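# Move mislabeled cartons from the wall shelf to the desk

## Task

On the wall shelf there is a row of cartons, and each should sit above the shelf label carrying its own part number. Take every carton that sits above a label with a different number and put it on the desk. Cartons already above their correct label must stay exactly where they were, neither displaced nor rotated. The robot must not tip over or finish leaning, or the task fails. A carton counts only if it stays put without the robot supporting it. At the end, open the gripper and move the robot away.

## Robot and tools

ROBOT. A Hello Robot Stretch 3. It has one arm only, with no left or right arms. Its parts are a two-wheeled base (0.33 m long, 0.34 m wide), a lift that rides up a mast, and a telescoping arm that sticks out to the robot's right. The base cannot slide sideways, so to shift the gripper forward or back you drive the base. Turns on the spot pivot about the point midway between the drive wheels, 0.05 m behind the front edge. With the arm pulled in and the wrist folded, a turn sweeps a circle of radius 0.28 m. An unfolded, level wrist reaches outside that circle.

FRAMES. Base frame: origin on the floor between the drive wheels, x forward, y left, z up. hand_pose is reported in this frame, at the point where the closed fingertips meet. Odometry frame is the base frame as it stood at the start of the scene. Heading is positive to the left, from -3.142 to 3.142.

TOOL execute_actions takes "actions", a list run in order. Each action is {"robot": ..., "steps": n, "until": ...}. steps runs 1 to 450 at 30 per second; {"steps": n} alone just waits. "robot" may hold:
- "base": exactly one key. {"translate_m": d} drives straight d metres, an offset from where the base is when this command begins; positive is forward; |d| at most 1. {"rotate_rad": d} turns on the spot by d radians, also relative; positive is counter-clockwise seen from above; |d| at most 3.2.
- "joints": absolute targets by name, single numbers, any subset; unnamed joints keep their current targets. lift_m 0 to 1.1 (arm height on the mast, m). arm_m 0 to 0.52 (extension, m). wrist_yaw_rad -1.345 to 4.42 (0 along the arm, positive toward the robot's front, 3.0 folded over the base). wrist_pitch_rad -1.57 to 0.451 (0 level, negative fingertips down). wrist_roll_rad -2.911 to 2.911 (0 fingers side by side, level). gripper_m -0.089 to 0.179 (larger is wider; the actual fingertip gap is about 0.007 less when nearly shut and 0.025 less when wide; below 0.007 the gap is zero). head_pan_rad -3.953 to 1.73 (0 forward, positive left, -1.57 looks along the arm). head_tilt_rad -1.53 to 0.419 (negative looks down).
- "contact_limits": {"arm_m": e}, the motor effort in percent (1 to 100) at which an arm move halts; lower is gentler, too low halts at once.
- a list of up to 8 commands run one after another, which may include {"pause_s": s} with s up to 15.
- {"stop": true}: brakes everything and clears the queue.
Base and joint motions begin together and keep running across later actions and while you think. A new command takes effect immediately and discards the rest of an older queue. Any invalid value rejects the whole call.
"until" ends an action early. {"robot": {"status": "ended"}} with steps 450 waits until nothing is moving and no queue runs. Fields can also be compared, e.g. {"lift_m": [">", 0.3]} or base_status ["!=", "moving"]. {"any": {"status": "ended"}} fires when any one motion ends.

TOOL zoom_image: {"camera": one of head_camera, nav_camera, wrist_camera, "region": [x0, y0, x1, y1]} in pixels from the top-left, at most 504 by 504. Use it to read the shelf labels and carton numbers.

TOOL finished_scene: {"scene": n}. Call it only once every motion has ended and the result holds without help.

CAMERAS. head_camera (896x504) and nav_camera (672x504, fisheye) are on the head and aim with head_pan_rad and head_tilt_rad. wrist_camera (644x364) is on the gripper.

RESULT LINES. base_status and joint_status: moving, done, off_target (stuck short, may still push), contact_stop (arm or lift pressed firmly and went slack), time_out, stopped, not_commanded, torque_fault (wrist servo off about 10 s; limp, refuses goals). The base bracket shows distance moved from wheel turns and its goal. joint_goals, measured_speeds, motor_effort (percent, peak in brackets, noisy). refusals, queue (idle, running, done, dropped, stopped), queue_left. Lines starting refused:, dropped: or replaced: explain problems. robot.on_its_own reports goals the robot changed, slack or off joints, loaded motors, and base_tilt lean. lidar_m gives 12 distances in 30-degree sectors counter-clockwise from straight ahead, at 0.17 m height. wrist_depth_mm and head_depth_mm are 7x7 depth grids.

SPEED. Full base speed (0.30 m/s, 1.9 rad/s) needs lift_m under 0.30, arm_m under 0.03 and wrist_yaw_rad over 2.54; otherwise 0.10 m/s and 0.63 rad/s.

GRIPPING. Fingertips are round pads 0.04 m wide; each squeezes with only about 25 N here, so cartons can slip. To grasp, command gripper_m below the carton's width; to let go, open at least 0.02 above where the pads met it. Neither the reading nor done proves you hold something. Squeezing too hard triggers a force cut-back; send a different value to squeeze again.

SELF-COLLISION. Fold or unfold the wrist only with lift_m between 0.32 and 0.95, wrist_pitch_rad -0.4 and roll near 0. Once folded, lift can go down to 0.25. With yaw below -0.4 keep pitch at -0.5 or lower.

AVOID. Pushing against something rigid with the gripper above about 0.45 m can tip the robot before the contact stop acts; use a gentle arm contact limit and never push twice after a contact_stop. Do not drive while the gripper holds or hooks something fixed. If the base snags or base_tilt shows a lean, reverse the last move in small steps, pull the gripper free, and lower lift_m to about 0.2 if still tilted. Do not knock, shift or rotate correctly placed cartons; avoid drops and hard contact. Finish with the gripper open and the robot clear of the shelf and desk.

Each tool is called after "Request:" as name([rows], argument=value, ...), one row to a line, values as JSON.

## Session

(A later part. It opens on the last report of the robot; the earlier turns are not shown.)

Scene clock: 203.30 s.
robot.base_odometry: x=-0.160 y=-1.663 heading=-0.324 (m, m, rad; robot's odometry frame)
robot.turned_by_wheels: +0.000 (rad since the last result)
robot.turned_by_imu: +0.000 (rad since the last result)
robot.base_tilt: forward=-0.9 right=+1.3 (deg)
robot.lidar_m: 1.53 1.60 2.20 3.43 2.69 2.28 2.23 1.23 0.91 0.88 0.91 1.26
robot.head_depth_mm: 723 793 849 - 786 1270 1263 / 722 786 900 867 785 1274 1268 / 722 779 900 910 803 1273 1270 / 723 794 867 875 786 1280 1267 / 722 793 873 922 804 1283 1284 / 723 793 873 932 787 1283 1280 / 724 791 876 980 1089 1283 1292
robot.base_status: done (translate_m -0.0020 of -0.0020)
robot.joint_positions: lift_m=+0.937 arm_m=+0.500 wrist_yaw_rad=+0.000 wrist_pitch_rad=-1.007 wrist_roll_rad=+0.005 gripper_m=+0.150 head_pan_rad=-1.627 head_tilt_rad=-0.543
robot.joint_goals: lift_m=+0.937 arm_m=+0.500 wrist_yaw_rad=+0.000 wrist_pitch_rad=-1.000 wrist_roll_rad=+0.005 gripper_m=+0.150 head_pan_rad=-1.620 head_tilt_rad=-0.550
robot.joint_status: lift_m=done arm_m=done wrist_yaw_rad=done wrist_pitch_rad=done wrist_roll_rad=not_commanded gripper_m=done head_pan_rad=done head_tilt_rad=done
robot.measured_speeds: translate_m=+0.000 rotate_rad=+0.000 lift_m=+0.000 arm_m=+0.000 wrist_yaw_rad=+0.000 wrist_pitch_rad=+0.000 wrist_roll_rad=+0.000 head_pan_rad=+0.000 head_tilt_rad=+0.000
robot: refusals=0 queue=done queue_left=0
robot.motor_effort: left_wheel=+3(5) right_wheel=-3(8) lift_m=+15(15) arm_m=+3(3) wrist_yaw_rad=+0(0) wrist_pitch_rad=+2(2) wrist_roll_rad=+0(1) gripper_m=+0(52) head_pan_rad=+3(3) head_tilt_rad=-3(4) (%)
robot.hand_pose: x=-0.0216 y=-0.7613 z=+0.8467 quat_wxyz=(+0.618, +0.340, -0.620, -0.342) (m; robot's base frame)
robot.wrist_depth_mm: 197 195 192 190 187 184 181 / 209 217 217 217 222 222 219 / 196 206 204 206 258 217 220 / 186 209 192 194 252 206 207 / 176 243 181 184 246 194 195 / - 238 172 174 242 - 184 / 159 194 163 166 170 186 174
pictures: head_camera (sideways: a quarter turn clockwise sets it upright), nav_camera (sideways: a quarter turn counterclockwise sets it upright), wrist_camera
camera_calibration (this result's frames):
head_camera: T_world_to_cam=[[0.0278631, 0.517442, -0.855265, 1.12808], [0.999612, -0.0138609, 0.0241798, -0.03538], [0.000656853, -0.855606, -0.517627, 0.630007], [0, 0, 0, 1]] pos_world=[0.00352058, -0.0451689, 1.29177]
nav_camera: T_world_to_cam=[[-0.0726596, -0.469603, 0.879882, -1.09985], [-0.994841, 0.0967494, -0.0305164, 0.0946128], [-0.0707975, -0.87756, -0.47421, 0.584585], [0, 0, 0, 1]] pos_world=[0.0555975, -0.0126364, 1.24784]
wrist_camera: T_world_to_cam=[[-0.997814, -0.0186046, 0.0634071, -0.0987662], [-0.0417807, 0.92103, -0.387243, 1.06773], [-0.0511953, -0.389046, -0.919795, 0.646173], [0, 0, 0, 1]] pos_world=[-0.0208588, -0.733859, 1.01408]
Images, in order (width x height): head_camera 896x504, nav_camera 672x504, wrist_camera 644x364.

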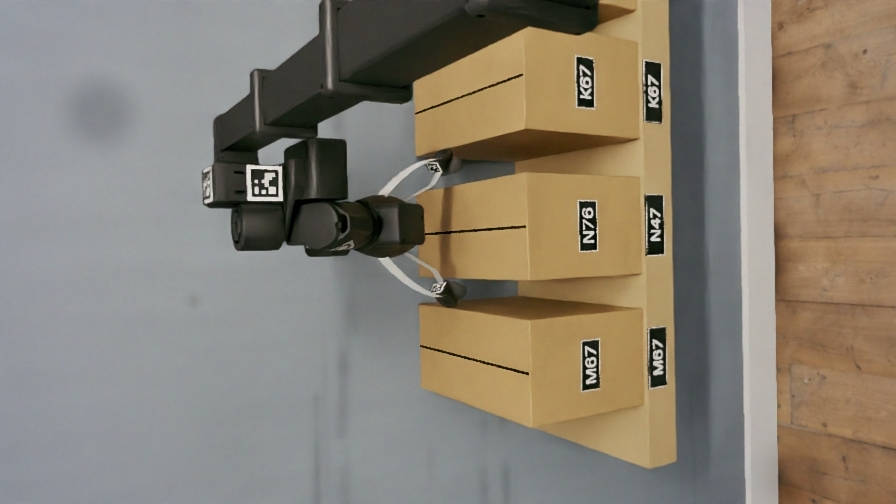

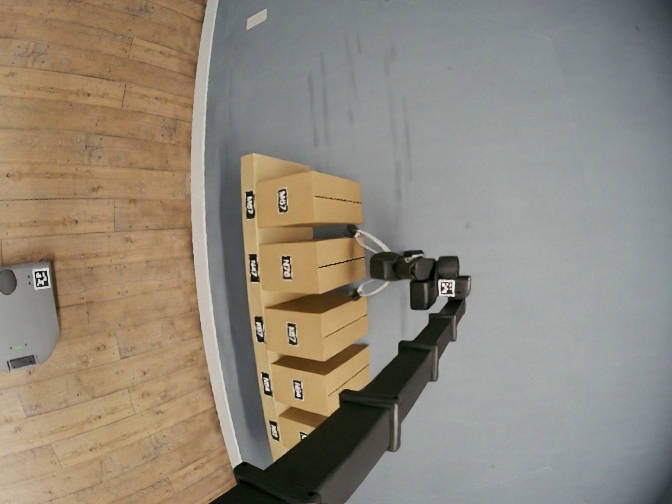

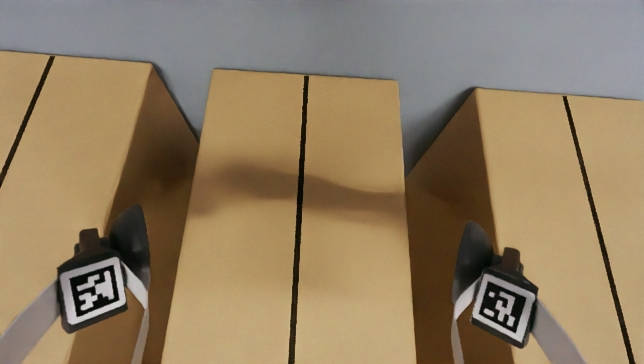

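Request:
execute_actions([
  {"robot": {"base": {"translate_m": 0.0015}, "joints": {"lift_m": 0.912}}, "steps": 90, "until": {"robot": {"status": "ended"}}},
])

Scene clock: 238.73 s.
robot.base_odometry: x=-0.159 y=-1.664 heading=-0.324 (m, m, rad; robot's odometry frame)
robot.turned_by_wheels: +0.000 (rad since the last result)
robot.turned_by_imu: +0.000 (rad since the last result)
robot.base_tilt: forward=-0.9 right=+1.3 (deg)
robot.lidar_m: 1.53 1.59 2.20 3.42 2.69 2.28 2.23 1.23 0.91 0.88 0.92 1.26
robot.head_depth_mm: 724 790 861 - 773 1271 1265 / 721 791 - 830 786 1279 1266 / 723 790 - 920 803 1281 1273 / 724 791 877 841 784 1280 1273 / 722 792 876 924 801 1283 1278 / 723 793 876 930 785 1284 1281 / 724 793 877 977 1085 1279 1287
robot.base_status: done (translate_m +0.0015 of +0.0015)
robot.joint_positions: lift_m=+0.912 arm_m=+0.500 wrist_yaw_rad=+0.000 wrist_pitch_rad=-1.007 wrist_roll_rad=+0.005 gripper_m=+0.150 head_pan_rad=-1.627 head_tilt_rad=-0.543
robot.joint_goals: lift_m=+0.912 arm_m=+0.500 wrist_yaw_rad=+0.000 wrist_pitch_rad=-1.000 wrist_roll_rad=+0.005 gripper_m=+0.150 head_pan_rad=-1.620 head_tilt_rad=-0.550
robot.joint_status: lift_m=done arm_m=done wrist_yaw_rad=done wrist_pitch_rad=done wrist_roll_rad=not_commanded gripper_m=done head_pan_rad=done head_tilt_rad=done
robot.measured_speeds: translate_m=+0.000 rotate_rad=+0.000 lift_m=+0.000 arm_m=+0.000 wrist_yaw_rad=+0.000 wrist_pitch_rad=+0.000 wrist_roll_rad=+0.000 head_pan_rad=+0.000 head_tilt_rad=+0.000
robot: refusals=0 queue=done queue_left=0
robot.motor_effort: left_wheel=+3(7) right_wheel=-2(7) lift_m=+15(15) arm_m=+3(3) wrist_yaw_rad=-1(0) wrist_pitch_rad=+2(2) wrist_roll_rad=+0(0) gripper_m=+0(0) head_pan_rad=+3(3) head_tilt_rad=-4(3) (%)
robot.hand_pose: x=-0.0216 y=-0.7613 z=+0.8217 quat_wxyz=(+0.618, +0.340, -0.620, -0.342) (m; robot's base frame)
robot.wrist_depth_mm: 189 190 193 189 188 185 181 / 180 198 187 190 199 204 201 / 168 203 175 179 186 191 190 / 160 206 164 169 175 187 177 / 152 181 156 159 162 174 167 / - 148 148 150 153 - 158 / 148 177 140 143 146 190 151
pictures: head_camera (sideways: a quarter turn clockwise sets it upright), nav_camera (sideways: a quarter turn counterclockwise sets it upright), wrist_camera
camera_calibration (this result's frames):
head_camera: T_world_to_cam=[[0.0278632, 0.517442, -0.855265, 1.12808], [0.999612, -0.013861, 0.0241798, -0.03538], [0.000656746, -0.855606, -0.517627, 0.630006], [0, 0, 0, 1]] pos_world=[0.00352057, -0.0451689, 1.29177]
nav_camera: T_world_to_cam=[[-0.0726596, -0.469603, 0.879883, -1.09985], [-0.994841, 0.0967495, -0.0305165, 0.0946128], [-0.0707976, -0.87756, -0.47421, 0.584585], [0, 0, 0, 1]] pos_world=[0.0555975, -0.0126365, 1.24784]
wrist_camera: T_world_to_cam=[[-0.997814, -0.0186046, 0.0634071, -0.0971813], [-0.0417807, 0.92103, -0.387243, 1.05805], [-0.0511953, -0.389046, -0.919795, 0.62318], [0, 0, 0, 1]] pos_world=[-0.0208588, -0.73386, 0.989083]
Images, in order (width x height): head_camera 896x504, nav_camera 672x504, wrist_camera 644x364.

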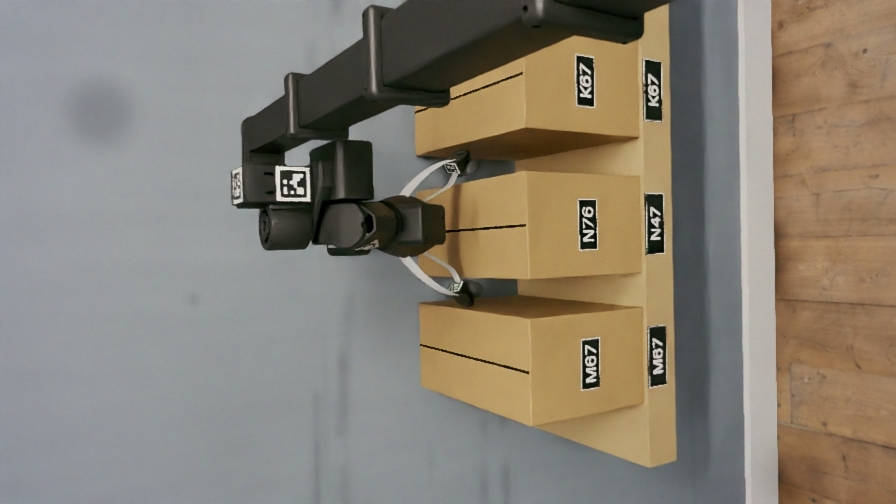

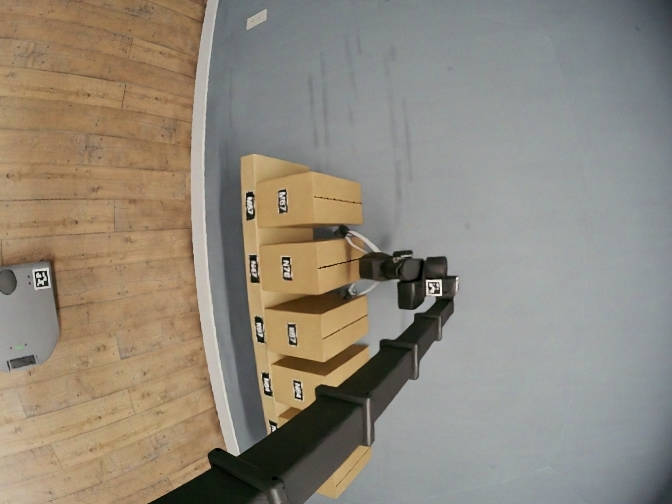

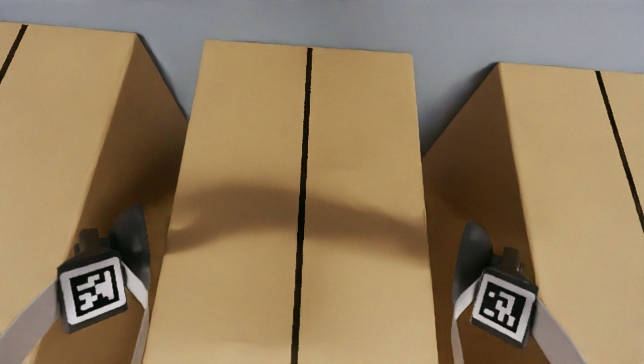

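Request:
zoom_image(camera="head_camera", region=[390, 230, 540, 330])

Request:
zoom_image(camera="wrist_camera", region=[0, 160, 220, 364])

Region (390, 230, 540, 330) of head_camera's 896x504 image, scaled by 3.360, with more detail than that image has.

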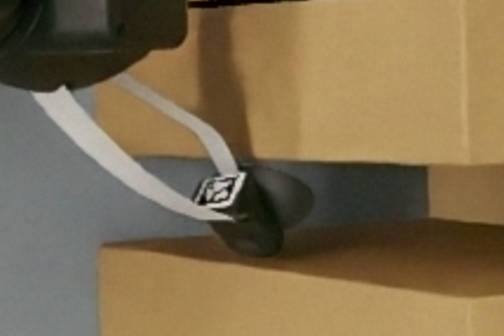

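Region (0, 160, 220, 364) of wrist_camera's 644x364 image, scaled by 2.291; it fills the top 467 rows of this view, and the rest is white.

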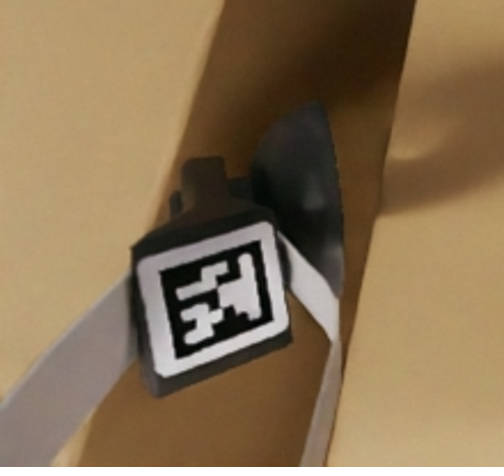

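Request:
execute_actions([
  {"robot": {"joints": {"lift_m": 0.901}}, "steps": 60, "until": {"robot": {"lift_m": ["<=", 0.902]}}},
  {"robot": {"joints": {"gripper_m": 0.085}}, "steps": 90, "until": {"robot": {"status": "ended"}}},
])

Scene clock: 245.63 s.
robot.base_odometry: x=-0.159 y=-1.664 heading=-0.324 (m, m, rad; robot's odometry frame)
robot.turned_by_wheels: +0.000 (rad since the last result)
robot.turned_by_imu: +0.000 (rad since the last result)
robot.base_tilt: forward=-0.8 right=+1.3 (deg)
robot.lidar_m: 1.53 1.59 2.20 3.44 2.69 2.28 2.23 1.23 0.91 0.88 0.92 1.26
robot.head_depth_mm: 722 791 871 - 785 1297 1263 / 722 793 - 831 784 1281 1265 / 722 792 - 912 802 1275 1274 / 724 792 861 842 786 1282 1277 / 722 795 875 920 799 1286 1278 / 721 791 874 928 786 1283 1282 / 726 792 878 979 1088 1275 1288
robot.base_status: done (translate_m +0.0015 of +0.0015)
robot.joint_positions: lift_m=+0.901 arm_m=+0.500 wrist_yaw_rad=+0.000 wrist_pitch_rad=-1.009 wrist_roll_rad=+0.005 gripper_m=+0.121 head_pan_rad=-1.627 head_tilt_rad=-0.543
robot.joint_goals: lift_m=+0.901 arm_m=+0.500 wrist_yaw_rad=+0.000 wrist_pitch_rad=-1.000 wrist_roll_rad=+0.005 gripper_m=+0.085 head_pan_rad=-1.620 head_tilt_rad=-0.550
robot.joint_status: lift_m=done arm_m=done wrist_yaw_rad=done wrist_pitch_rad=done wrist_roll_rad=not_commanded gripper_m=off_target head_pan_rad=done head_tilt_rad=done
robot.measured_speeds: translate_m=+0.000 rotate_rad=+0.000 lift_m=+0.000 arm_m=+0.000 wrist_yaw_rad=+0.000 wrist_pitch_rad=+0.000 wrist_roll_rad=+0.000 head_pan_rad=+0.000 head_tilt_rad=+0.000
robot: refusals=0 queue=done queue_left=0
robot.motor_effort: left_wheel=+2(2) right_wheel=-2(2) lift_m=+15(15) arm_m=+3(3) wrist_yaw_rad=+0(0) wrist_pitch_rad=+2(2) wrist_roll_rad=+0(0) gripper_m=-100(100) head_pan_rad=+4(3) head_tilt_rad=-4(4) (%)
robot.hand_pose: x=-0.0216 y=-0.7609 z=+0.8105 quat_wxyz=(+0.618, +0.341, -0.620, -0.343) (m; robot's base frame)
robot.wrist_depth_mm: 178 184 183 184 187 185 182 / 166 198 173 175 182 193 187 / 156 202 162 165 170 191 176 / 150 192 152 155 160 187 164 / 147 158 145 147 149 178 155 / 144 136 137 139 142 160 146 / 156 178 130 132 134 189 140
pictures: head_camera (sideways: a quarter turn clockwise sets it upright), nav_camera (sideways: a quarter turn counterclockwise sets it upright), wrist_camera
camera_calibration (this result's frames):
head_camera: T_world_to_cam=[[0.0278633, 0.517442, -0.855265, 1.12808], [0.999612, -0.0138612, 0.0241798, -0.03538], [0.000656649, -0.855606, -0.517627, 0.630007], [0, 0, 0, 1]] pos_world=[0.00352057, -0.0451689, 1.29177]
nav_camera: T_world_to_cam=[[-0.0726597, -0.469603, 0.879882, -1.09985], [-0.994841, 0.0967496, -0.0305164, 0.0946128], [-0.0707977, -0.87756, -0.47421, 0.584585], [0, 0, 0, 1]] pos_world=[0.0555975, -0.0126365, 1.24784]
wrist_camera: T_world_to_cam=[[-0.997814, -0.0187273, 0.063371, -0.0965248], [-0.0417815, 0.921772, -0.385474, 1.05243], [-0.0511948, -0.387279, -0.92054, 0.614967], [0, 0, 0, 1]] pos_world=[-0.0208587, -0.733741, 0.977902]
Images, in order (width x height): head_camera 896x504, nav_camera 672x504, wrist_camera 644x364.

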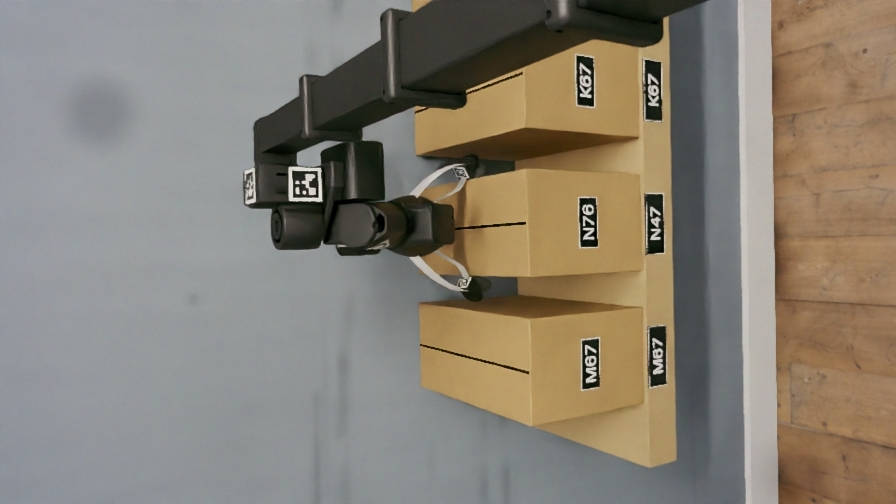

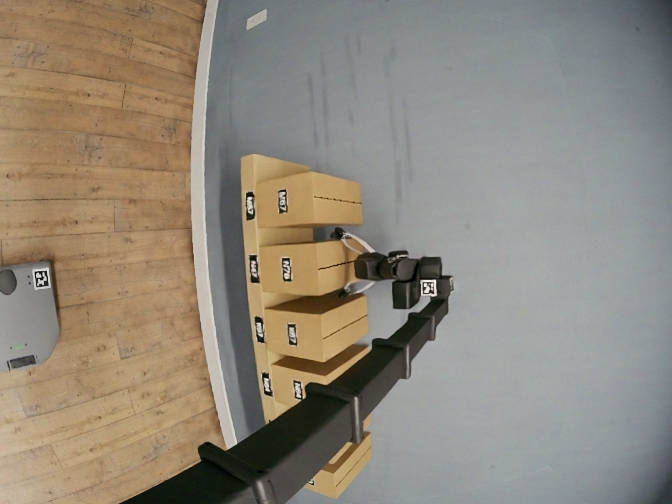

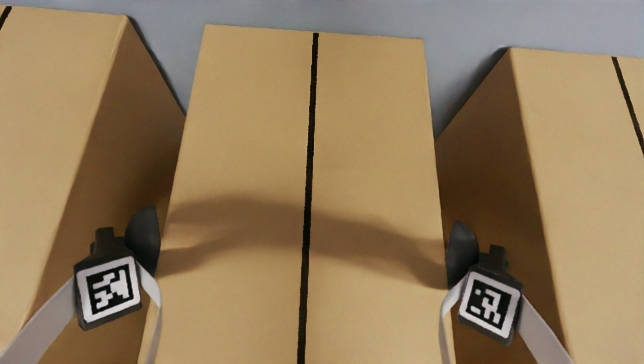

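Request:
execute_actions(actions=[])

Scene clock: 282.03 s.
robot.base_odometry: x=-0.159 y=-1.664 heading=-0.324 (m, m, rad; robot's odometry frame)
robot.turned_by_wheels: +0.000 (rad since the last result)
robot.turned_by_imu: +0.000 (rad since the last result)
robot.base_tilt: forward=-0.7 right=+1.2 (deg)
robot.lidar_m: 1.53 1.59 2.20 3.43 2.69 2.28 2.23 1.23 0.91 0.88 0.92 1.26
robot.head_depth_mm: 723 791 875 - 786 1294 1271 / 723 791 - 830 785 1274 1271 / 723 793 - 917 802 1278 1267 / 724 791 860 836 786 1277 1276 / 723 790 876 921 800 1279 1272 / 723 790 875 932 788 1277 1287 / 723 790 872 978 1090 1279 1293
robot.base_status: done (translate_m +0.0015 of +0.0015)
robot.joint_positions: lift_m=+0.901 arm_m=+0.500 wrist_yaw_rad=+0.000 wrist_pitch_rad=-1.009 wrist_roll_rad=+0.005 gripper_m=+0.086 head_pan_rad=-1.627 head_tilt_rad=-0.543
robot.joint_goals: lift_m=+0.901 arm_m=+0.500 wrist_yaw_rad=+0.000 wrist_pitch_rad=-1.000 wrist_roll_rad=+0.005 gripper_m=+0.085 head_pan_rad=-1.620 head_tilt_rad=-0.550
robot.joint_status: lift_m=done arm_m=done wrist_yaw_rad=done wrist_pitch_rad=done wrist_roll_rad=not_commanded gripper_m=off_target head_pan_rad=done head_tilt_rad=done
robot.measured_speeds: translate_m=+0.000 rotate_rad=+0.000 lift_m=+0.000 arm_m=+0.000 wrist_yaw_rad=+0.000 wrist_pitch_rad=+0.000 wrist_roll_rad=+0.000 head_pan_rad=+0.000 head_tilt_rad=+0.000
robot: refusals=0 queue=done queue_left=0
robot.motor_effort: left_wheel=+2(3) right_wheel=-3(3) lift_m=+15(15) arm_m=+3(3) wrist_yaw_rad=+0(1) wrist_pitch_rad=+2(2) wrist_roll_rad=+0(0) gripper_m=-59(100) head_pan_rad=+3(3) head_tilt_rad=-4(4) (%)
robot.hand_pose: x=-0.0216 y=-0.7607 z=+0.8104 quat_wxyz=(+0.618, +0.341, -0.620, -0.343) (m; robot's base frame)
robot.wrist_depth_mm: 177 184 181 181 182 185 182 / 166 199 169 172 177 192 187 / 157 201 159 162 167 189 175 / 150 191 150 153 156 187 165 / 147 170 143 145 147 179 155 / 142 133 135 137 140 160 147 / 157 177 129 131 133 196 140
pictures: head_camera (sideways: a quarter turn clockwise sets it upright), nav_camera (sideways: a quarter turn counterclockwise sets it upright), wrist_camera
camera_calibration (this result's frames):
head_camera: T_world_to_cam=[[0.0278633, 0.517442, -0.855265, 1.12808], [0.999612, -0.0138612, 0.0241798, -0.03538], [0.000656644, -0.855606, -0.517627, 0.630006], [0, 0, 0, 1]] pos_world=[0.00352056, -0.0451689, 1.29177]
nav_camera: T_world_to_cam=[[-0.0726597, -0.469603, 0.879883, -1.09985], [-0.994841, 0.0967496, -0.0305165, 0.0946128], [-0.0707977, -0.87756, -0.47421, 0.584585], [0, 0, 0, 1]] pos_world=[0.0555975, -0.0126365, 1.24784]
wrist_camera: T_world_to_cam=[[-0.997814, -0.0187837, 0.0633544, -0.0965436], [-0.0417812, 0.922117, -0.384647, 1.05179], [-0.0511951, -0.386454, -0.920887, 0.615858], [0, 0, 0, 1]] pos_world=[-0.0208588, -0.733685, 0.97782]
Images, in order (width x height): head_camera 896x504, nav_camera 672x504, wrist_camera 644x364.

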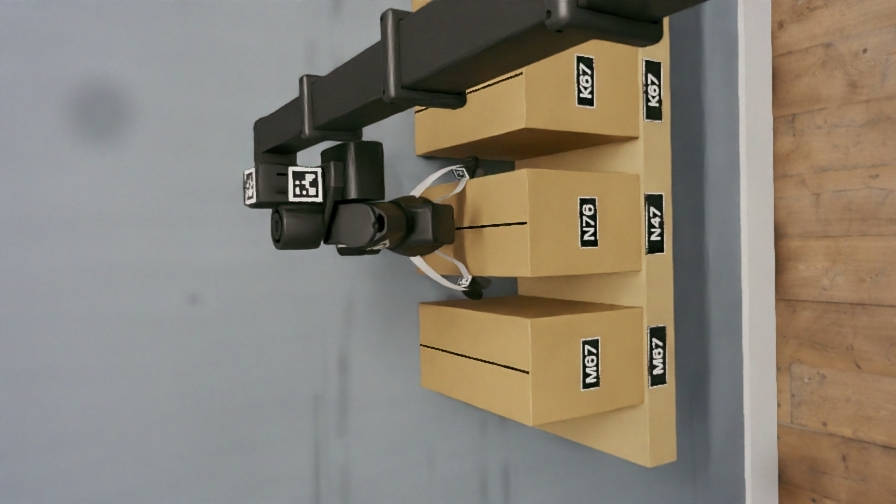

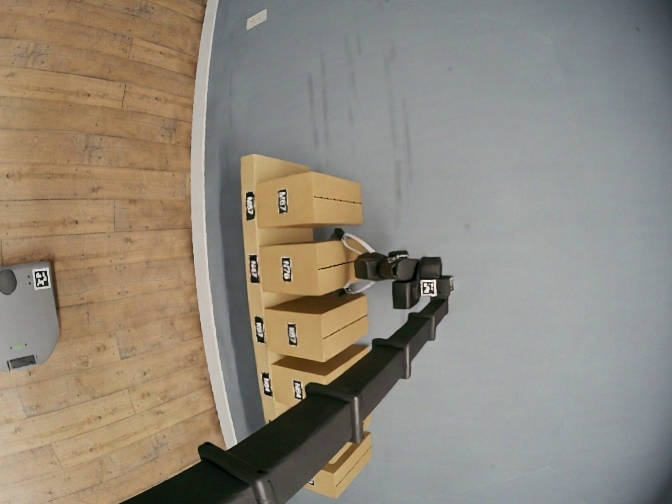

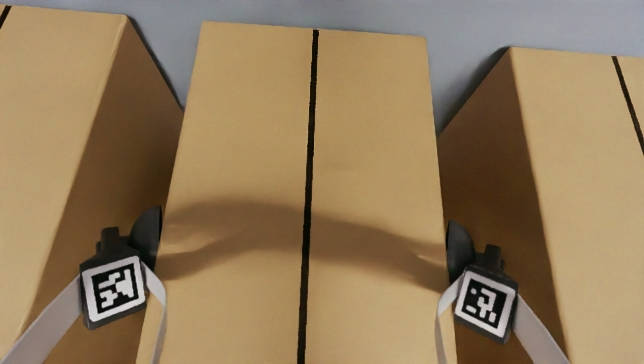

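Request:
execute_actions([
  {"robot": {"joints": {"lift_m": 1.02, "head_pan_rad": 0.0, "head_tilt_rad": -0.45}}, "steps": 60, "until": {"robot": {"lift_m": [">", 0.912]}}},
  {"robot": {"joints": {"arm_m": 0.20}}, "steps": 120, "until": {"robot": {"arm_m": ["<", 0.285]}}},
  {"robot": {"base": {"rotate_rad": 1.64}}, "steps": 150, "until": {"robot": {"rotate_rad": [">", 1.40]}}},
  {"robot": {"base": {"translate_m": 1.0}}, "steps": 450, "until": {"robot": {"translate_m": [">", 0.25]}}},
])

Scene clock: 300.60 s.
robot.base_odometry: x=-0.087 y=-1.423 heading=+1.283 (m, m, rad; robot's odometry frame)
robot.turned_by_wheels: +1.607 (rad since the last result)
robot.turned_by_imu: +1.621 (rad since the last result)
robot.base_tilt: forward=-0.8 right=+1.5 (deg)
robot.lidar_m: 3.18 2.51 2.13 2.22 1.54 1.16 1.13 1.19 1.58 1.54 1.62 2.29
robot.head_depth_mm: 3050 3259 3523 2816 2069 1615 1341 / 3043 3259 3533 2844 2058 1622 1343 / 3087 3303 3594 2864 2067 1628 1341 / 3136 3323 3676 2884 2092 1646 1352 / 3144 3348 3743 2882 2104 1650 1351 / 3128 3444 3671 2892 2103 1651 1354 / 3196 3424 3741 2904 2111 1654 1356
robot.base_status: moving (translate_m +0.2512 of +1.0000)
robot.joint_positions: lift_m=+1.020 arm_m=+0.200 wrist_yaw_rad=+0.000 wrist_pitch_rad=-1.011 wrist_roll_rad=+0.005 gripper_m=+0.086 head_pan_rad=-0.007 head_tilt_rad=-0.458
robot.joint_goals: lift_m=+1.020 arm_m=+0.200 wrist_yaw_rad=+0.000 wrist_pitch_rad=-1.000 wrist_roll_rad=+0.005 gripper_m=+0.085 head_pan_rad=+0.000 head_tilt_rad=-0.450
robot.joint_status: lift_m=done arm_m=done wrist_yaw_rad=done wrist_pitch_rad=done wrist_roll_rad=not_commanded gripper_m=off_target head_pan_rad=done head_tilt_rad=done
robot.measured_speeds: translate_m=+0.100 rotate_rad=+0.000 lift_m=+0.000 arm_m=+0.000 wrist_yaw_rad=+0.000 wrist_pitch_rad=+0.000 wrist_roll_rad=+0.000 head_pan_rad=+0.000 head_tilt_rad=+0.000
robot: refusals=0 queue=running queue_left=0
robot.motor_effort: left_wheel=-1(8) right_wheel=+4(6) lift_m=+33(34) arm_m=-3(4) wrist_yaw_rad=+0(1) wrist_pitch_rad=+3(3) wrist_roll_rad=+0(0) gripper_m=-59(59) head_pan_rad=+3(45) head_tilt_rad=+4(12) (%)
robot.hand_pose: x=-0.0216 y=-0.4608 z=+0.9283 quat_wxyz=(+0.617, +0.342, -0.620, -0.344) (m; robot's base frame)
robot.wrist_depth_mm: - - 181 - - - - / - - 169 173 177 - - / - - 158 162 166 - - / - - 150 153 156 - - / - - 142 144 147 - - / - 134 135 138 140 - - / 960 968 129 131 133 - -
pictures: head_camera (sideways: a quarter turn clockwise sets it upright), nav_camera (sideways: a quarter turn counterclockwise sets it upright), wrist_camera
camera_calibration (this result's frames):
head_camera: T_world_to_cam=[[-0.443181, 0.00195498, -0.89643, 1.18464], [-0.0370292, 0.999104, 0.0204855, -0.0242495], [0.895667, 0.0422729, -0.442711, 0.527069], [0, 0, 0, 1]] pos_world=[0.0520356, -0.000368884, 1.29579]
nav_camera: T_world_to_cam=[[0.395655, -0.0490271, 0.91709, -1.15124], [-0.0451479, -0.998405, -0.0338962, 0.0932233], [0.917289, -0.0279934, -0.397238, 0.478396], [0, 0, 0, 1]] pos_world=[0.0208764, 0.0500246, 1.24899]
wrist_camera: T_world_to_cam=[[-0.997811, -0.0190735, 0.0633271, -0.0984714], [-0.041946, 0.922804, -0.382981, 0.819442], [-0.0511337, -0.384798, -0.921583, 0.841721], [0, 0, 0, 1]] pos_world=[-0.0208432, -0.434169, 1.09578]
Images, in order (width x height): head_camera 896x504, nav_camera 672x504, wrist_camera 644x364.

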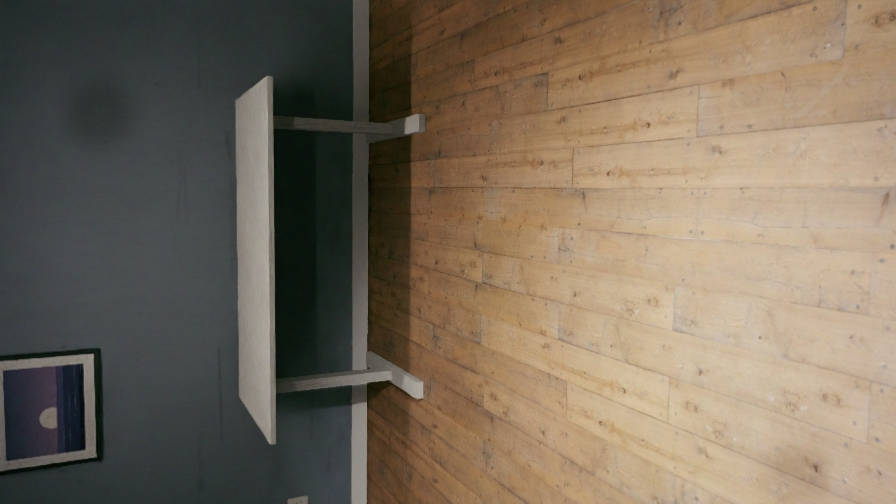

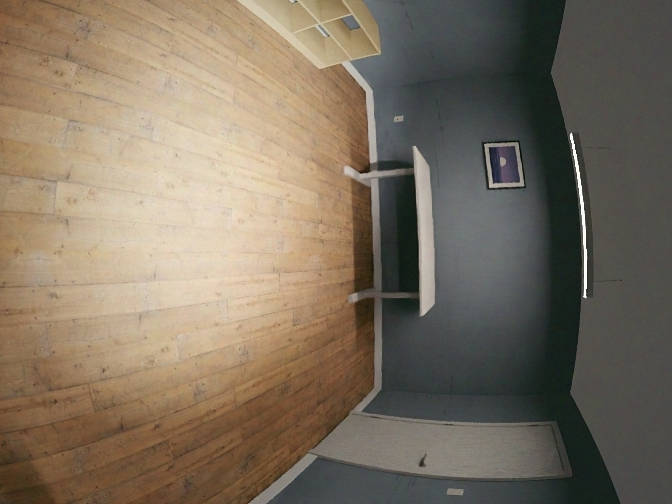

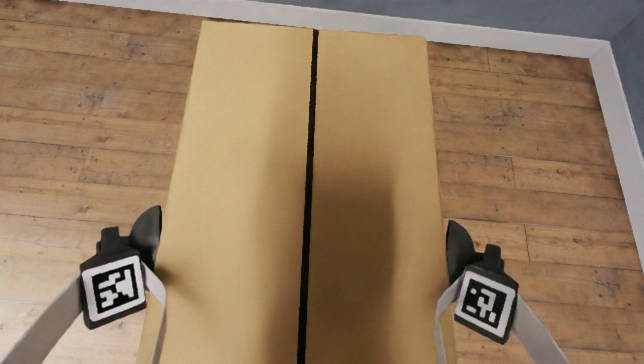

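Request:
execute_actions([
  {"robot": {"base": {"translate_m": 1.0}, "joints": {"head_tilt_rad": -0.5}}, "steps": 450, "until": {"robot": {"y": [">", -0.75]}}},
  {"robot": {"base": {"translate_m": 1.0}, "joints": {"arm_m": 0.518}}, "steps": 450, "until": {"robot": {"y": [">", -0.25]}}},
  {"robot": {"base": {"translate_m": 0.99}}, "steps": 2},
])

Scene clock: 312.93 s.
robot.base_odometry: x=+0.264 y=-0.241 heading=+1.283 (m, m, rad; robot's odometry frame)
robot.turned_by_wheels: +0.000 (rad since the last result)
robot.turned_by_imu: -0.005 (rad since the last result)
robot.base_tilt: forward=-0.9 right=+2.3 (deg)
robot.lidar_m: 1.97 2.11 1.83 2.17 2.27 2.42 2.36 2.18 1.63 1.59 1.67 2.35
robot.head_depth_mm: 1989 2168 1933 2516 1976 1570 1307 / 2021 2189 1952 2488 1965 1576 1307 / 2034 2202 1974 2531 1976 1573 1308 / 2057 2236 1991 2569 1978 1589 1317 / 2064 2251 2009 2601 1992 1588 1326 / 2068 2260 2036 2606 2008 1592 1320 / 2088 2270 2045 2479 2016 1597 1333
robot.base_status: moving (translate_m +0.0067 of +0.9900)
robot.joint_positions: lift_m=+1.020 arm_m=+0.518 wrist_yaw_rad=+0.000 wrist_pitch_rad=-1.011 wrist_roll_rad=+0.005 gripper_m=+0.086 head_pan_rad=-0.007 head_tilt_rad=-0.493
robot.joint_goals: lift_m=+1.020 arm_m=+0.518 wrist_yaw_rad=+0.000 wrist_pitch_rad=-1.000 wrist_roll_rad=+0.005 gripper_m=+0.085 head_pan_rad=+0.000 head_tilt_rad=-0.500
robot.joint_status: lift_m=done arm_m=done wrist_yaw_rad=done wrist_pitch_rad=done wrist_roll_rad=not_commanded gripper_m=off_target head_pan_rad=done head_tilt_rad=done
robot.measured_speeds: translate_m=+0.100 rotate_rad=+0.000 lift_m=+0.000 arm_m=+0.000 wrist_yaw_rad=+0.000 wrist_pitch_rad=+0.000 wrist_roll_rad=+0.000 head_pan_rad=+0.000 head_tilt_rad=+0.000
robot: refusals=0 queue=running queue_left=0
robot.motor_effort: left_wheel=-1(1) right_wheel=+3(4) lift_m=+33(33) arm_m=+4(3) wrist_yaw_rad=+0(0) wrist_pitch_rad=+3(3) wrist_roll_rad=+0(0) gripper_m=-59(59) head_pan_rad=+4(4) head_tilt_rad=-4(10) (%)
robot.hand_pose: x=-0.0216 y=-0.7782 z=+0.9283 quat_wxyz=(+0.617, +0.342, -0.620, -0.344) (m; robot's base frame)
robot.wrist_depth_mm: - - 181 - - - - / - - 169 172 177 - - / - - 158 162 166 - - / - - 150 153 156 - - / - - 142 145 147 - - / - 134 136 137 140 - - / 978 965 129 131 133 - -
pictures: head_camera (sideways: a quarter turn clockwise sets it upright), nav_camera (sideways: a quarter turn counterclockwise sets it upright), wrist_camera
camera_calibration (this result's frames):
head_camera: T_world_to_cam=[[-0.474793, 0.00217805, -0.880095, 1.16353], [-0.0362735, 0.999099, 0.0220414, -0.0262786], [0.87935, 0.0423892, -0.474286, 0.568254], [0, 0, 0, 1]] pos_world=[0.0517886, -0.000367091, 1.29411]
nav_camera: T_world_to_cam=[[0.428033, -0.0492556, 0.90242, -1.1323], [-0.0463287, -0.998397, -0.0325197, 0.0914369], [0.902575, -0.0278885, -0.429628, 0.520636], [0, 0, 0, 1]] pos_world=[0.0189843, 0.050038, 1.24846]
wrist_camera: T_world_to_cam=[[-0.997816, -0.0188022, 0.0633265, -0.104345], [-0.0416932, 0.922828, -0.38295, 1.11233], [-0.0512391, -0.384754, -0.921596, 0.719628], [0, 0, 0, 1]] pos_world=[-0.0208676, -0.751567, 1.09578]
Images, in order (width x height): head_camera 896x504, nav_camera 672x504, wrist_camera 644x364.

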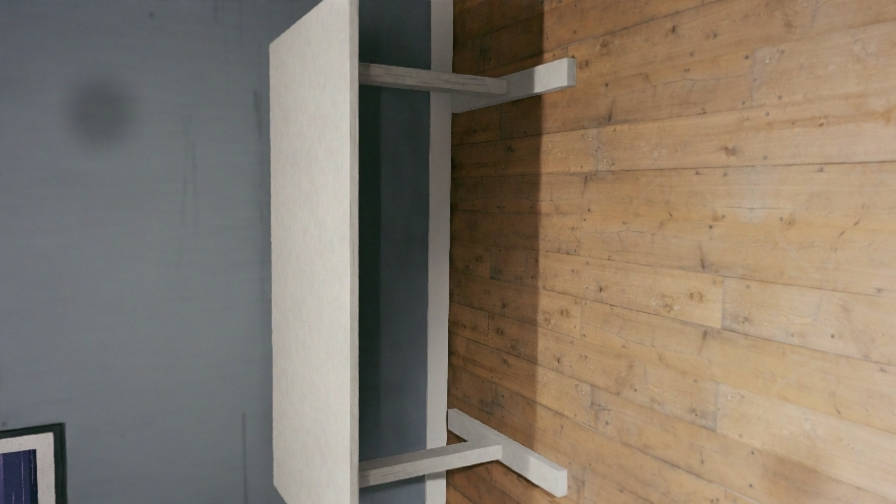

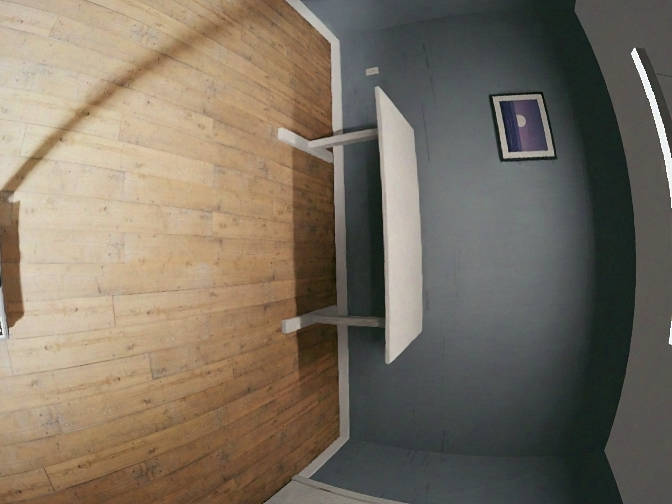

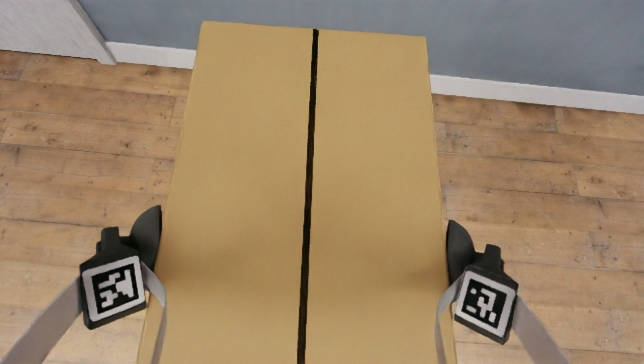

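Request:
execute_actions([
  {"robot": {"joints": {"head_tilt_rad": -0.75}}, "steps": 450, "until": {"robot": {"translate_m": [">", 0.965]}}},
  {"robot": {"base": {"rotate_rad": 1.47}, "joints": {"head_pan_rad": -1.45, "lift_m": 1.005}}, "steps": 200, "until": {"robot": {"status": "ended"}}},
])

Scene clock: 325.83 s.
robot.base_odometry: x=+0.543 y=+0.702 heading=+2.753 (m, m, rad; robot's odometry frame)
robot.turned_by_wheels: +1.470 (rad since the last result)
robot.turned_by_imu: +1.478 (rad since the last result)
robot.base_tilt: forward=-0.9 right=+1.3 (deg)
robot.lidar_m: 1.74 1.78 2.84 3.32 2.48 1.73 1.61 1.65 1.04 1.42 1.25 1.26
robot.head_depth_mm: - 1303 950 836 1509 1322 1151 / 1205 771 691 796 1540 1323 1162 / 1222 1328 966 849 1553 1322 1157 / 1229 1339 1042 881 1559 1332 1164 / 1246 1348 1049 886 1565 1342 1171 / 1256 1363 1056 885 1577 1345 1174 / 1266 1372 1063 894 1590 1355 1177
robot.base_status: done (rotate_rad +1.4699 of +1.4700)
robot.joint_positions: lift_m=+1.005 arm_m=+0.518 wrist_yaw_rad=+0.000 wrist_pitch_rad=-1.011 wrist_roll_rad=+0.005 gripper_m=+0.086 head_pan_rad=-1.443 head_tilt_rad=-0.740
robot.joint_goals: lift_m=+1.005 arm_m=+0.518 wrist_yaw_rad=+0.000 wrist_pitch_rad=-1.000 wrist_roll_rad=+0.005 gripper_m=+0.085 head_pan_rad=-1.450 head_tilt_rad=-0.750
robot.joint_status: lift_m=done arm_m=done wrist_yaw_rad=done wrist_pitch_rad=done wrist_roll_rad=not_commanded gripper_m=off_target head_pan_rad=done head_tilt_rad=done
robot.measured_speeds: translate_m=+0.000 rotate_rad=+0.000 lift_m=+0.000 arm_m=+0.000 wrist_yaw_rad=+0.000 wrist_pitch_rad=+0.000 wrist_roll_rad=+0.000 head_pan_rad=+0.000 head_tilt_rad=+0.000
robot: refusals=0 queue=done queue_left=0
robot.motor_effort: left_wheel=-2(12) right_wheel=+1(8) lift_m=+16(35) arm_m=+3(3) wrist_yaw_rad=+0(1) wrist_pitch_rad=+3(3) wrist_roll_rad=+0(0) gripper_m=-59(59) head_pan_rad=-3(45) head_tilt_rad=-5(20) (%)
robot.hand_pose: x=-0.0216 y=-0.7783 z=+0.9142 quat_wxyz=(+0.617, +0.342, -0.620, -0.344) (m; robot's base frame)
robot.wrist_depth_mm: 442 450 181 470 477 492 507 / 419 426 168 172 177 456 467 / 393 403 159 162 167 428 439 / 371 376 150 153 156 402 411 / 350 352 142 145 147 382 387 / 333 133 135 137 140 365 370 / 316 315 129 131 133 335 349
pictures: head_camera (sideways: a quarter turn clockwise sets it upright), nav_camera (sideways: a quarter turn counterclockwise sets it upright), wrist_camera
camera_calibration (this result's frames):
head_camera: T_world_to_cam=[[-0.0872777, 0.670068, -0.737151, 0.974807], [0.986007, 0.163607, 0.0319761, -0.0454397], [0.142029, -0.724045, -0.674972, 0.833836], [0, 0, 0, 1]] pos_world=[0.011454, -0.0420181, 1.28285]
nav_camera: T_world_to_cam=[[0.0352171, -0.63688, 0.770158, -0.957442], [-0.996423, -0.0816076, -0.0219217, 0.0834263], [0.0768123, -0.766632, -0.637476, 0.796095], [0, 0, 0, 1]] pos_world=[0.0556963, 0.0073442, 1.2467]
wrist_camera: T_world_to_cam=[[-0.997815, -0.0188126, 0.0633329, -0.103464], [-0.0417052, 0.922827, -0.38295, 1.10695], [-0.051241, -0.384755, -0.921595, 0.706576], [0, 0, 0, 1]] pos_world=[-0.0208668, -0.751607, 1.08164]
Images, in order (width x height): head_camera 896x504, nav_camera 672x504, wrist_camera 644x364.

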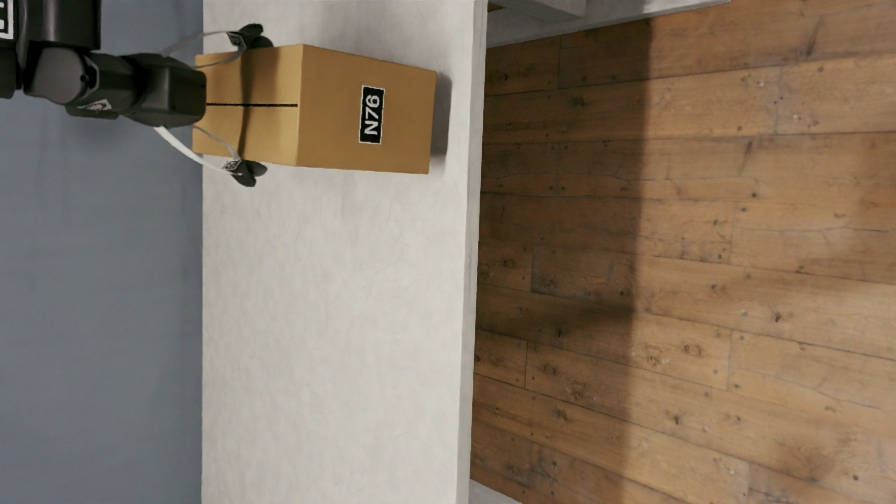

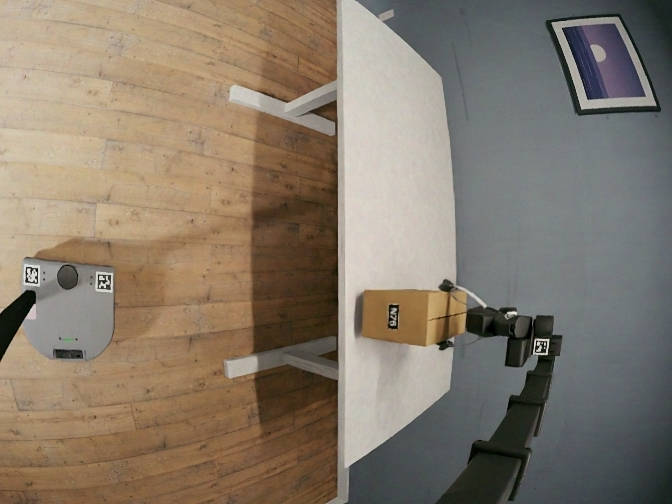

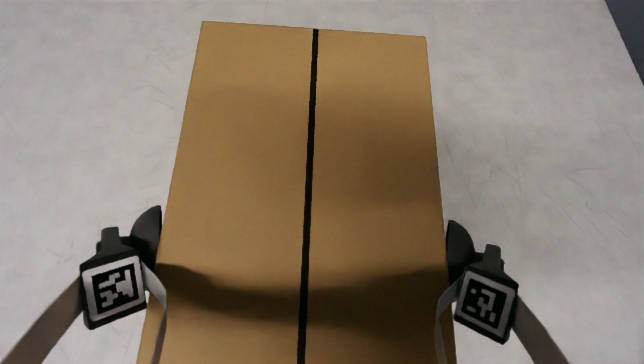

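Request:
zoom_image(camera="head_camera", region=[280, 20, 500, 200])

Region (280, 20, 500, 200) of head_camera's 896x504 image, scaled by 2.291, with more detail than that image has; it fills the top 412 rows of this view, and the rest is white.

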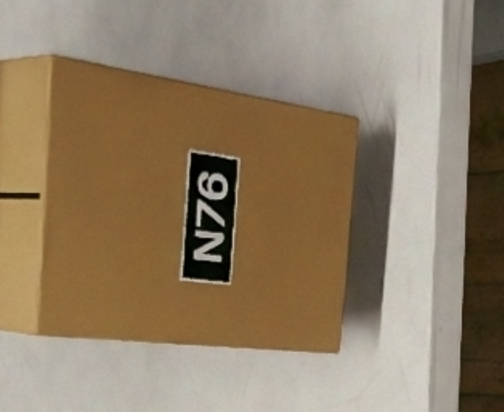

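Request:
execute_actions([
  {"robot": {"joints": {"lift_m": 0.972, "head_pan_rad": -1.62, "head_tilt_rad": -0.55}}, "steps": 60, "until": {"robot": {"lift_m": ["<", 0.978]}}},
  {"robot": {"joints": {"gripper_m": 0.179}}, "steps": 90, "until": {"robot": {"gripper_m": [">", 0.162]}}},
  {"robot": {"joints": {"arm_m": 0.0}}, "steps": 90, "until": {"robot": {"arm_m": ["<", 0.375]}}},
  {"robot": {"joints": {"lift_m": 0.33}}, "steps": 60, "until": {"robot": {"arm_m": ["<", 0.355]}}},
  {"robot": {"base": {"rotate_rad": 1.392}, "joints": {"gripper_m": 0.04}}, "steps": 90, "until": {"robot": {"arm_m": ["<", 0.15]}}},
  {"robot": {"joints": {"wrist_pitch_rad": -0.4, "wrist_yaw_rad": 3.0}}, "steps": 120, "until": {"robot": {"rotate_rad": [">", 1.24]}}},
  {"robot": {"base": {"translate_m": 1.0}}, "steps": 150, "until": {"robot": {"wrist_yaw_rad": [">", 2.9]}}},
  {"robot": {"joints": {"lift_m": 0.285}}, "steps": 3},
])

Scene clock: 399.07 s.
robot.base_odometry: x=+0.493 y=+0.626 heading=-2.139 (m, m, rad; robot's odometry frame)
robot.turned_by_wheels: +1.392 (rad since the last result)
robot.turned_by_imu: +1.405 (rad since the last result)
robot.base_tilt: forward=-0.3 right=+1.3 (deg)
robot.lidar_m: 3.23 3.24 1.90 1.62 1.64 1.73 1.13 1.51 1.30 1.72 1.74 2.45
robot.head_depth_mm: 1981 2201 2437 2366 1825 1487 1261 / 1933 2131 2355 2386 1839 1489 1256 / 1881 2063 2299 2395 1854 1496 1265 / 1852 2011 2225 2367 1858 1499 1263 / 1808 1969 2108 2097 1856 1517 1264 / 1756 1917 2026 2061 1858 1517 1278 / 1716 1882 1988 2019 1888 1521 1280
robot.base_status: moving (translate_m +0.0912 of +1.0000)
robot.joint_positions: lift_m=+0.598 arm_m=+0.000 wrist_yaw_rad=+2.975 wrist_pitch_rad=-0.421 wrist_roll_rad=+0.005 gripper_m=+0.043 head_pan_rad=-1.613 head_tilt_rad=-0.556
robot.joint_goals: lift_m=+0.285 arm_m=+0.000 wrist_yaw_rad=+3.000 wrist_pitch_rad=-0.400 wrist_roll_rad=+0.005 gripper_m=+0.040 head_pan_rad=-1.620 head_tilt_rad=-0.550
robot.joint_status: lift_m=moving arm_m=moving wrist_yaw_rad=moving wrist_pitch_rad=moving wrist_roll_rad=not_commanded gripper_m=moving head_pan_rad=done head_tilt_rad=done
robot.measured_speeds: translate_m=+0.100 rotate_rad=+0.000 lift_m=-0.110 arm_m=+0.000 wrist_yaw_rad=+0.420 wrist_pitch_rad=+0.000 wrist_roll_rad=+0.000 head_pan_rad=+0.000 head_tilt_rad=+0.000
robot: refusals=0 queue=running queue_left=0
robot.motor_effort: left_wheel=+1(10) right_wheel=+3(7) lift_m=+16(15) arm_m=-4(2) wrist_yaw_rad=+4(3) wrist_pitch_rad=+5(5) wrist_roll_rad=-1(0) gripper_m=-100(97) head_pan_rad=-3(18) head_tilt_rad=+3(20) (%)
robot.hand_pose: x=+0.0159 y=+0.0756 z=+0.6100 quat_wxyz=(+0.206, +0.703, +0.090, +0.675) (m; robot's base frame)
robot.wrist_depth_mm: - - - - - - - / - - - - - - - / - - - - - - - / - - - - - - - / 986 990 - - - - - / 859 857 - 889 940 924 964 / 737 763 770 782 791 818 856
pictures: head_camera (sideways: a quarter turn clockwise sets it upright), nav_camera (sideways: a quarter turn counterclockwise sets it upright), wrist_camera
camera_calibration (this result's frames):
head_camera: T_world_to_cam=[[0.021248, 0.528624, -0.84859, 1.11942], [0.999694, -0.000507466, 0.0247154, -0.0360775], [0.0126345, -0.848856, -0.528473, 0.644045], [0, 0, 0, 1]] pos_world=[0.00414385, -0.0450673, 1.29118]
nav_camera: T_world_to_cam=[[-0.0667077, -0.481719, 0.873783, -1.09193], [-0.996054, 0.0835274, -0.0299934, 0.0939387], [-0.0585364, -0.872336, -0.48539, 0.599057], [0, 0, 0, 1]] pos_world=[0.0557948, -0.0112695, 1.2477]
wrist_camera: T_world_to_cam=[[0.980825, -0.184327, 0.0632965, -0.0496296], [-0.0502998, -0.553192, -0.831534, 0.58938], [0.188289, 0.812405, -0.551856, 0.436834], [0, 0, 0, 1]] pos_world=[-0.00392754, -0.0379936, 0.7343]
Images, in order (width x height): head_camera 896x504, nav_camera 672x504, wrist_camera 644x364.

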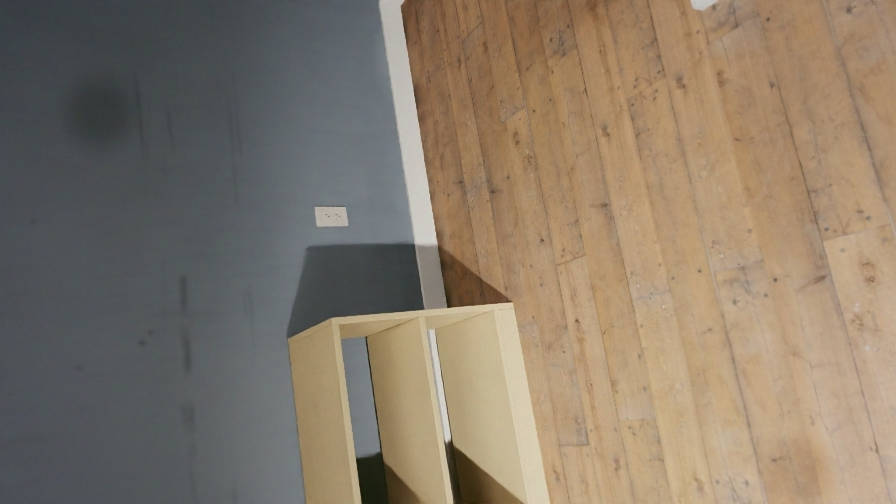

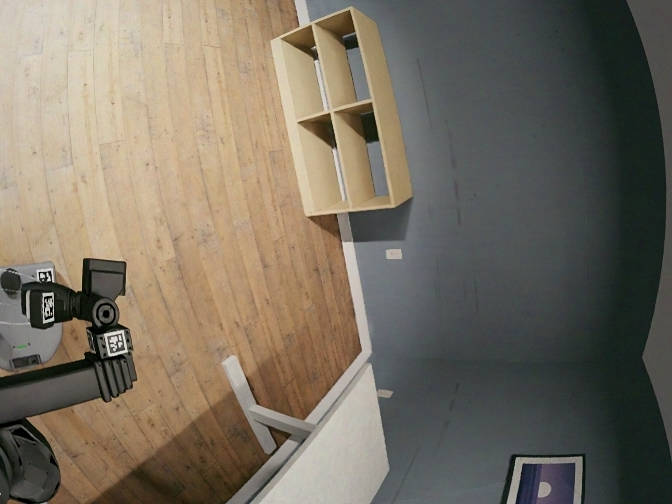

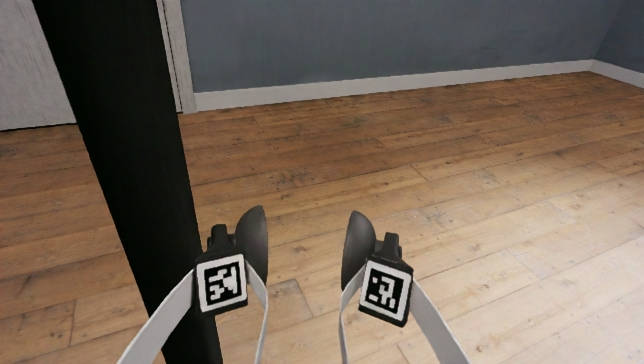

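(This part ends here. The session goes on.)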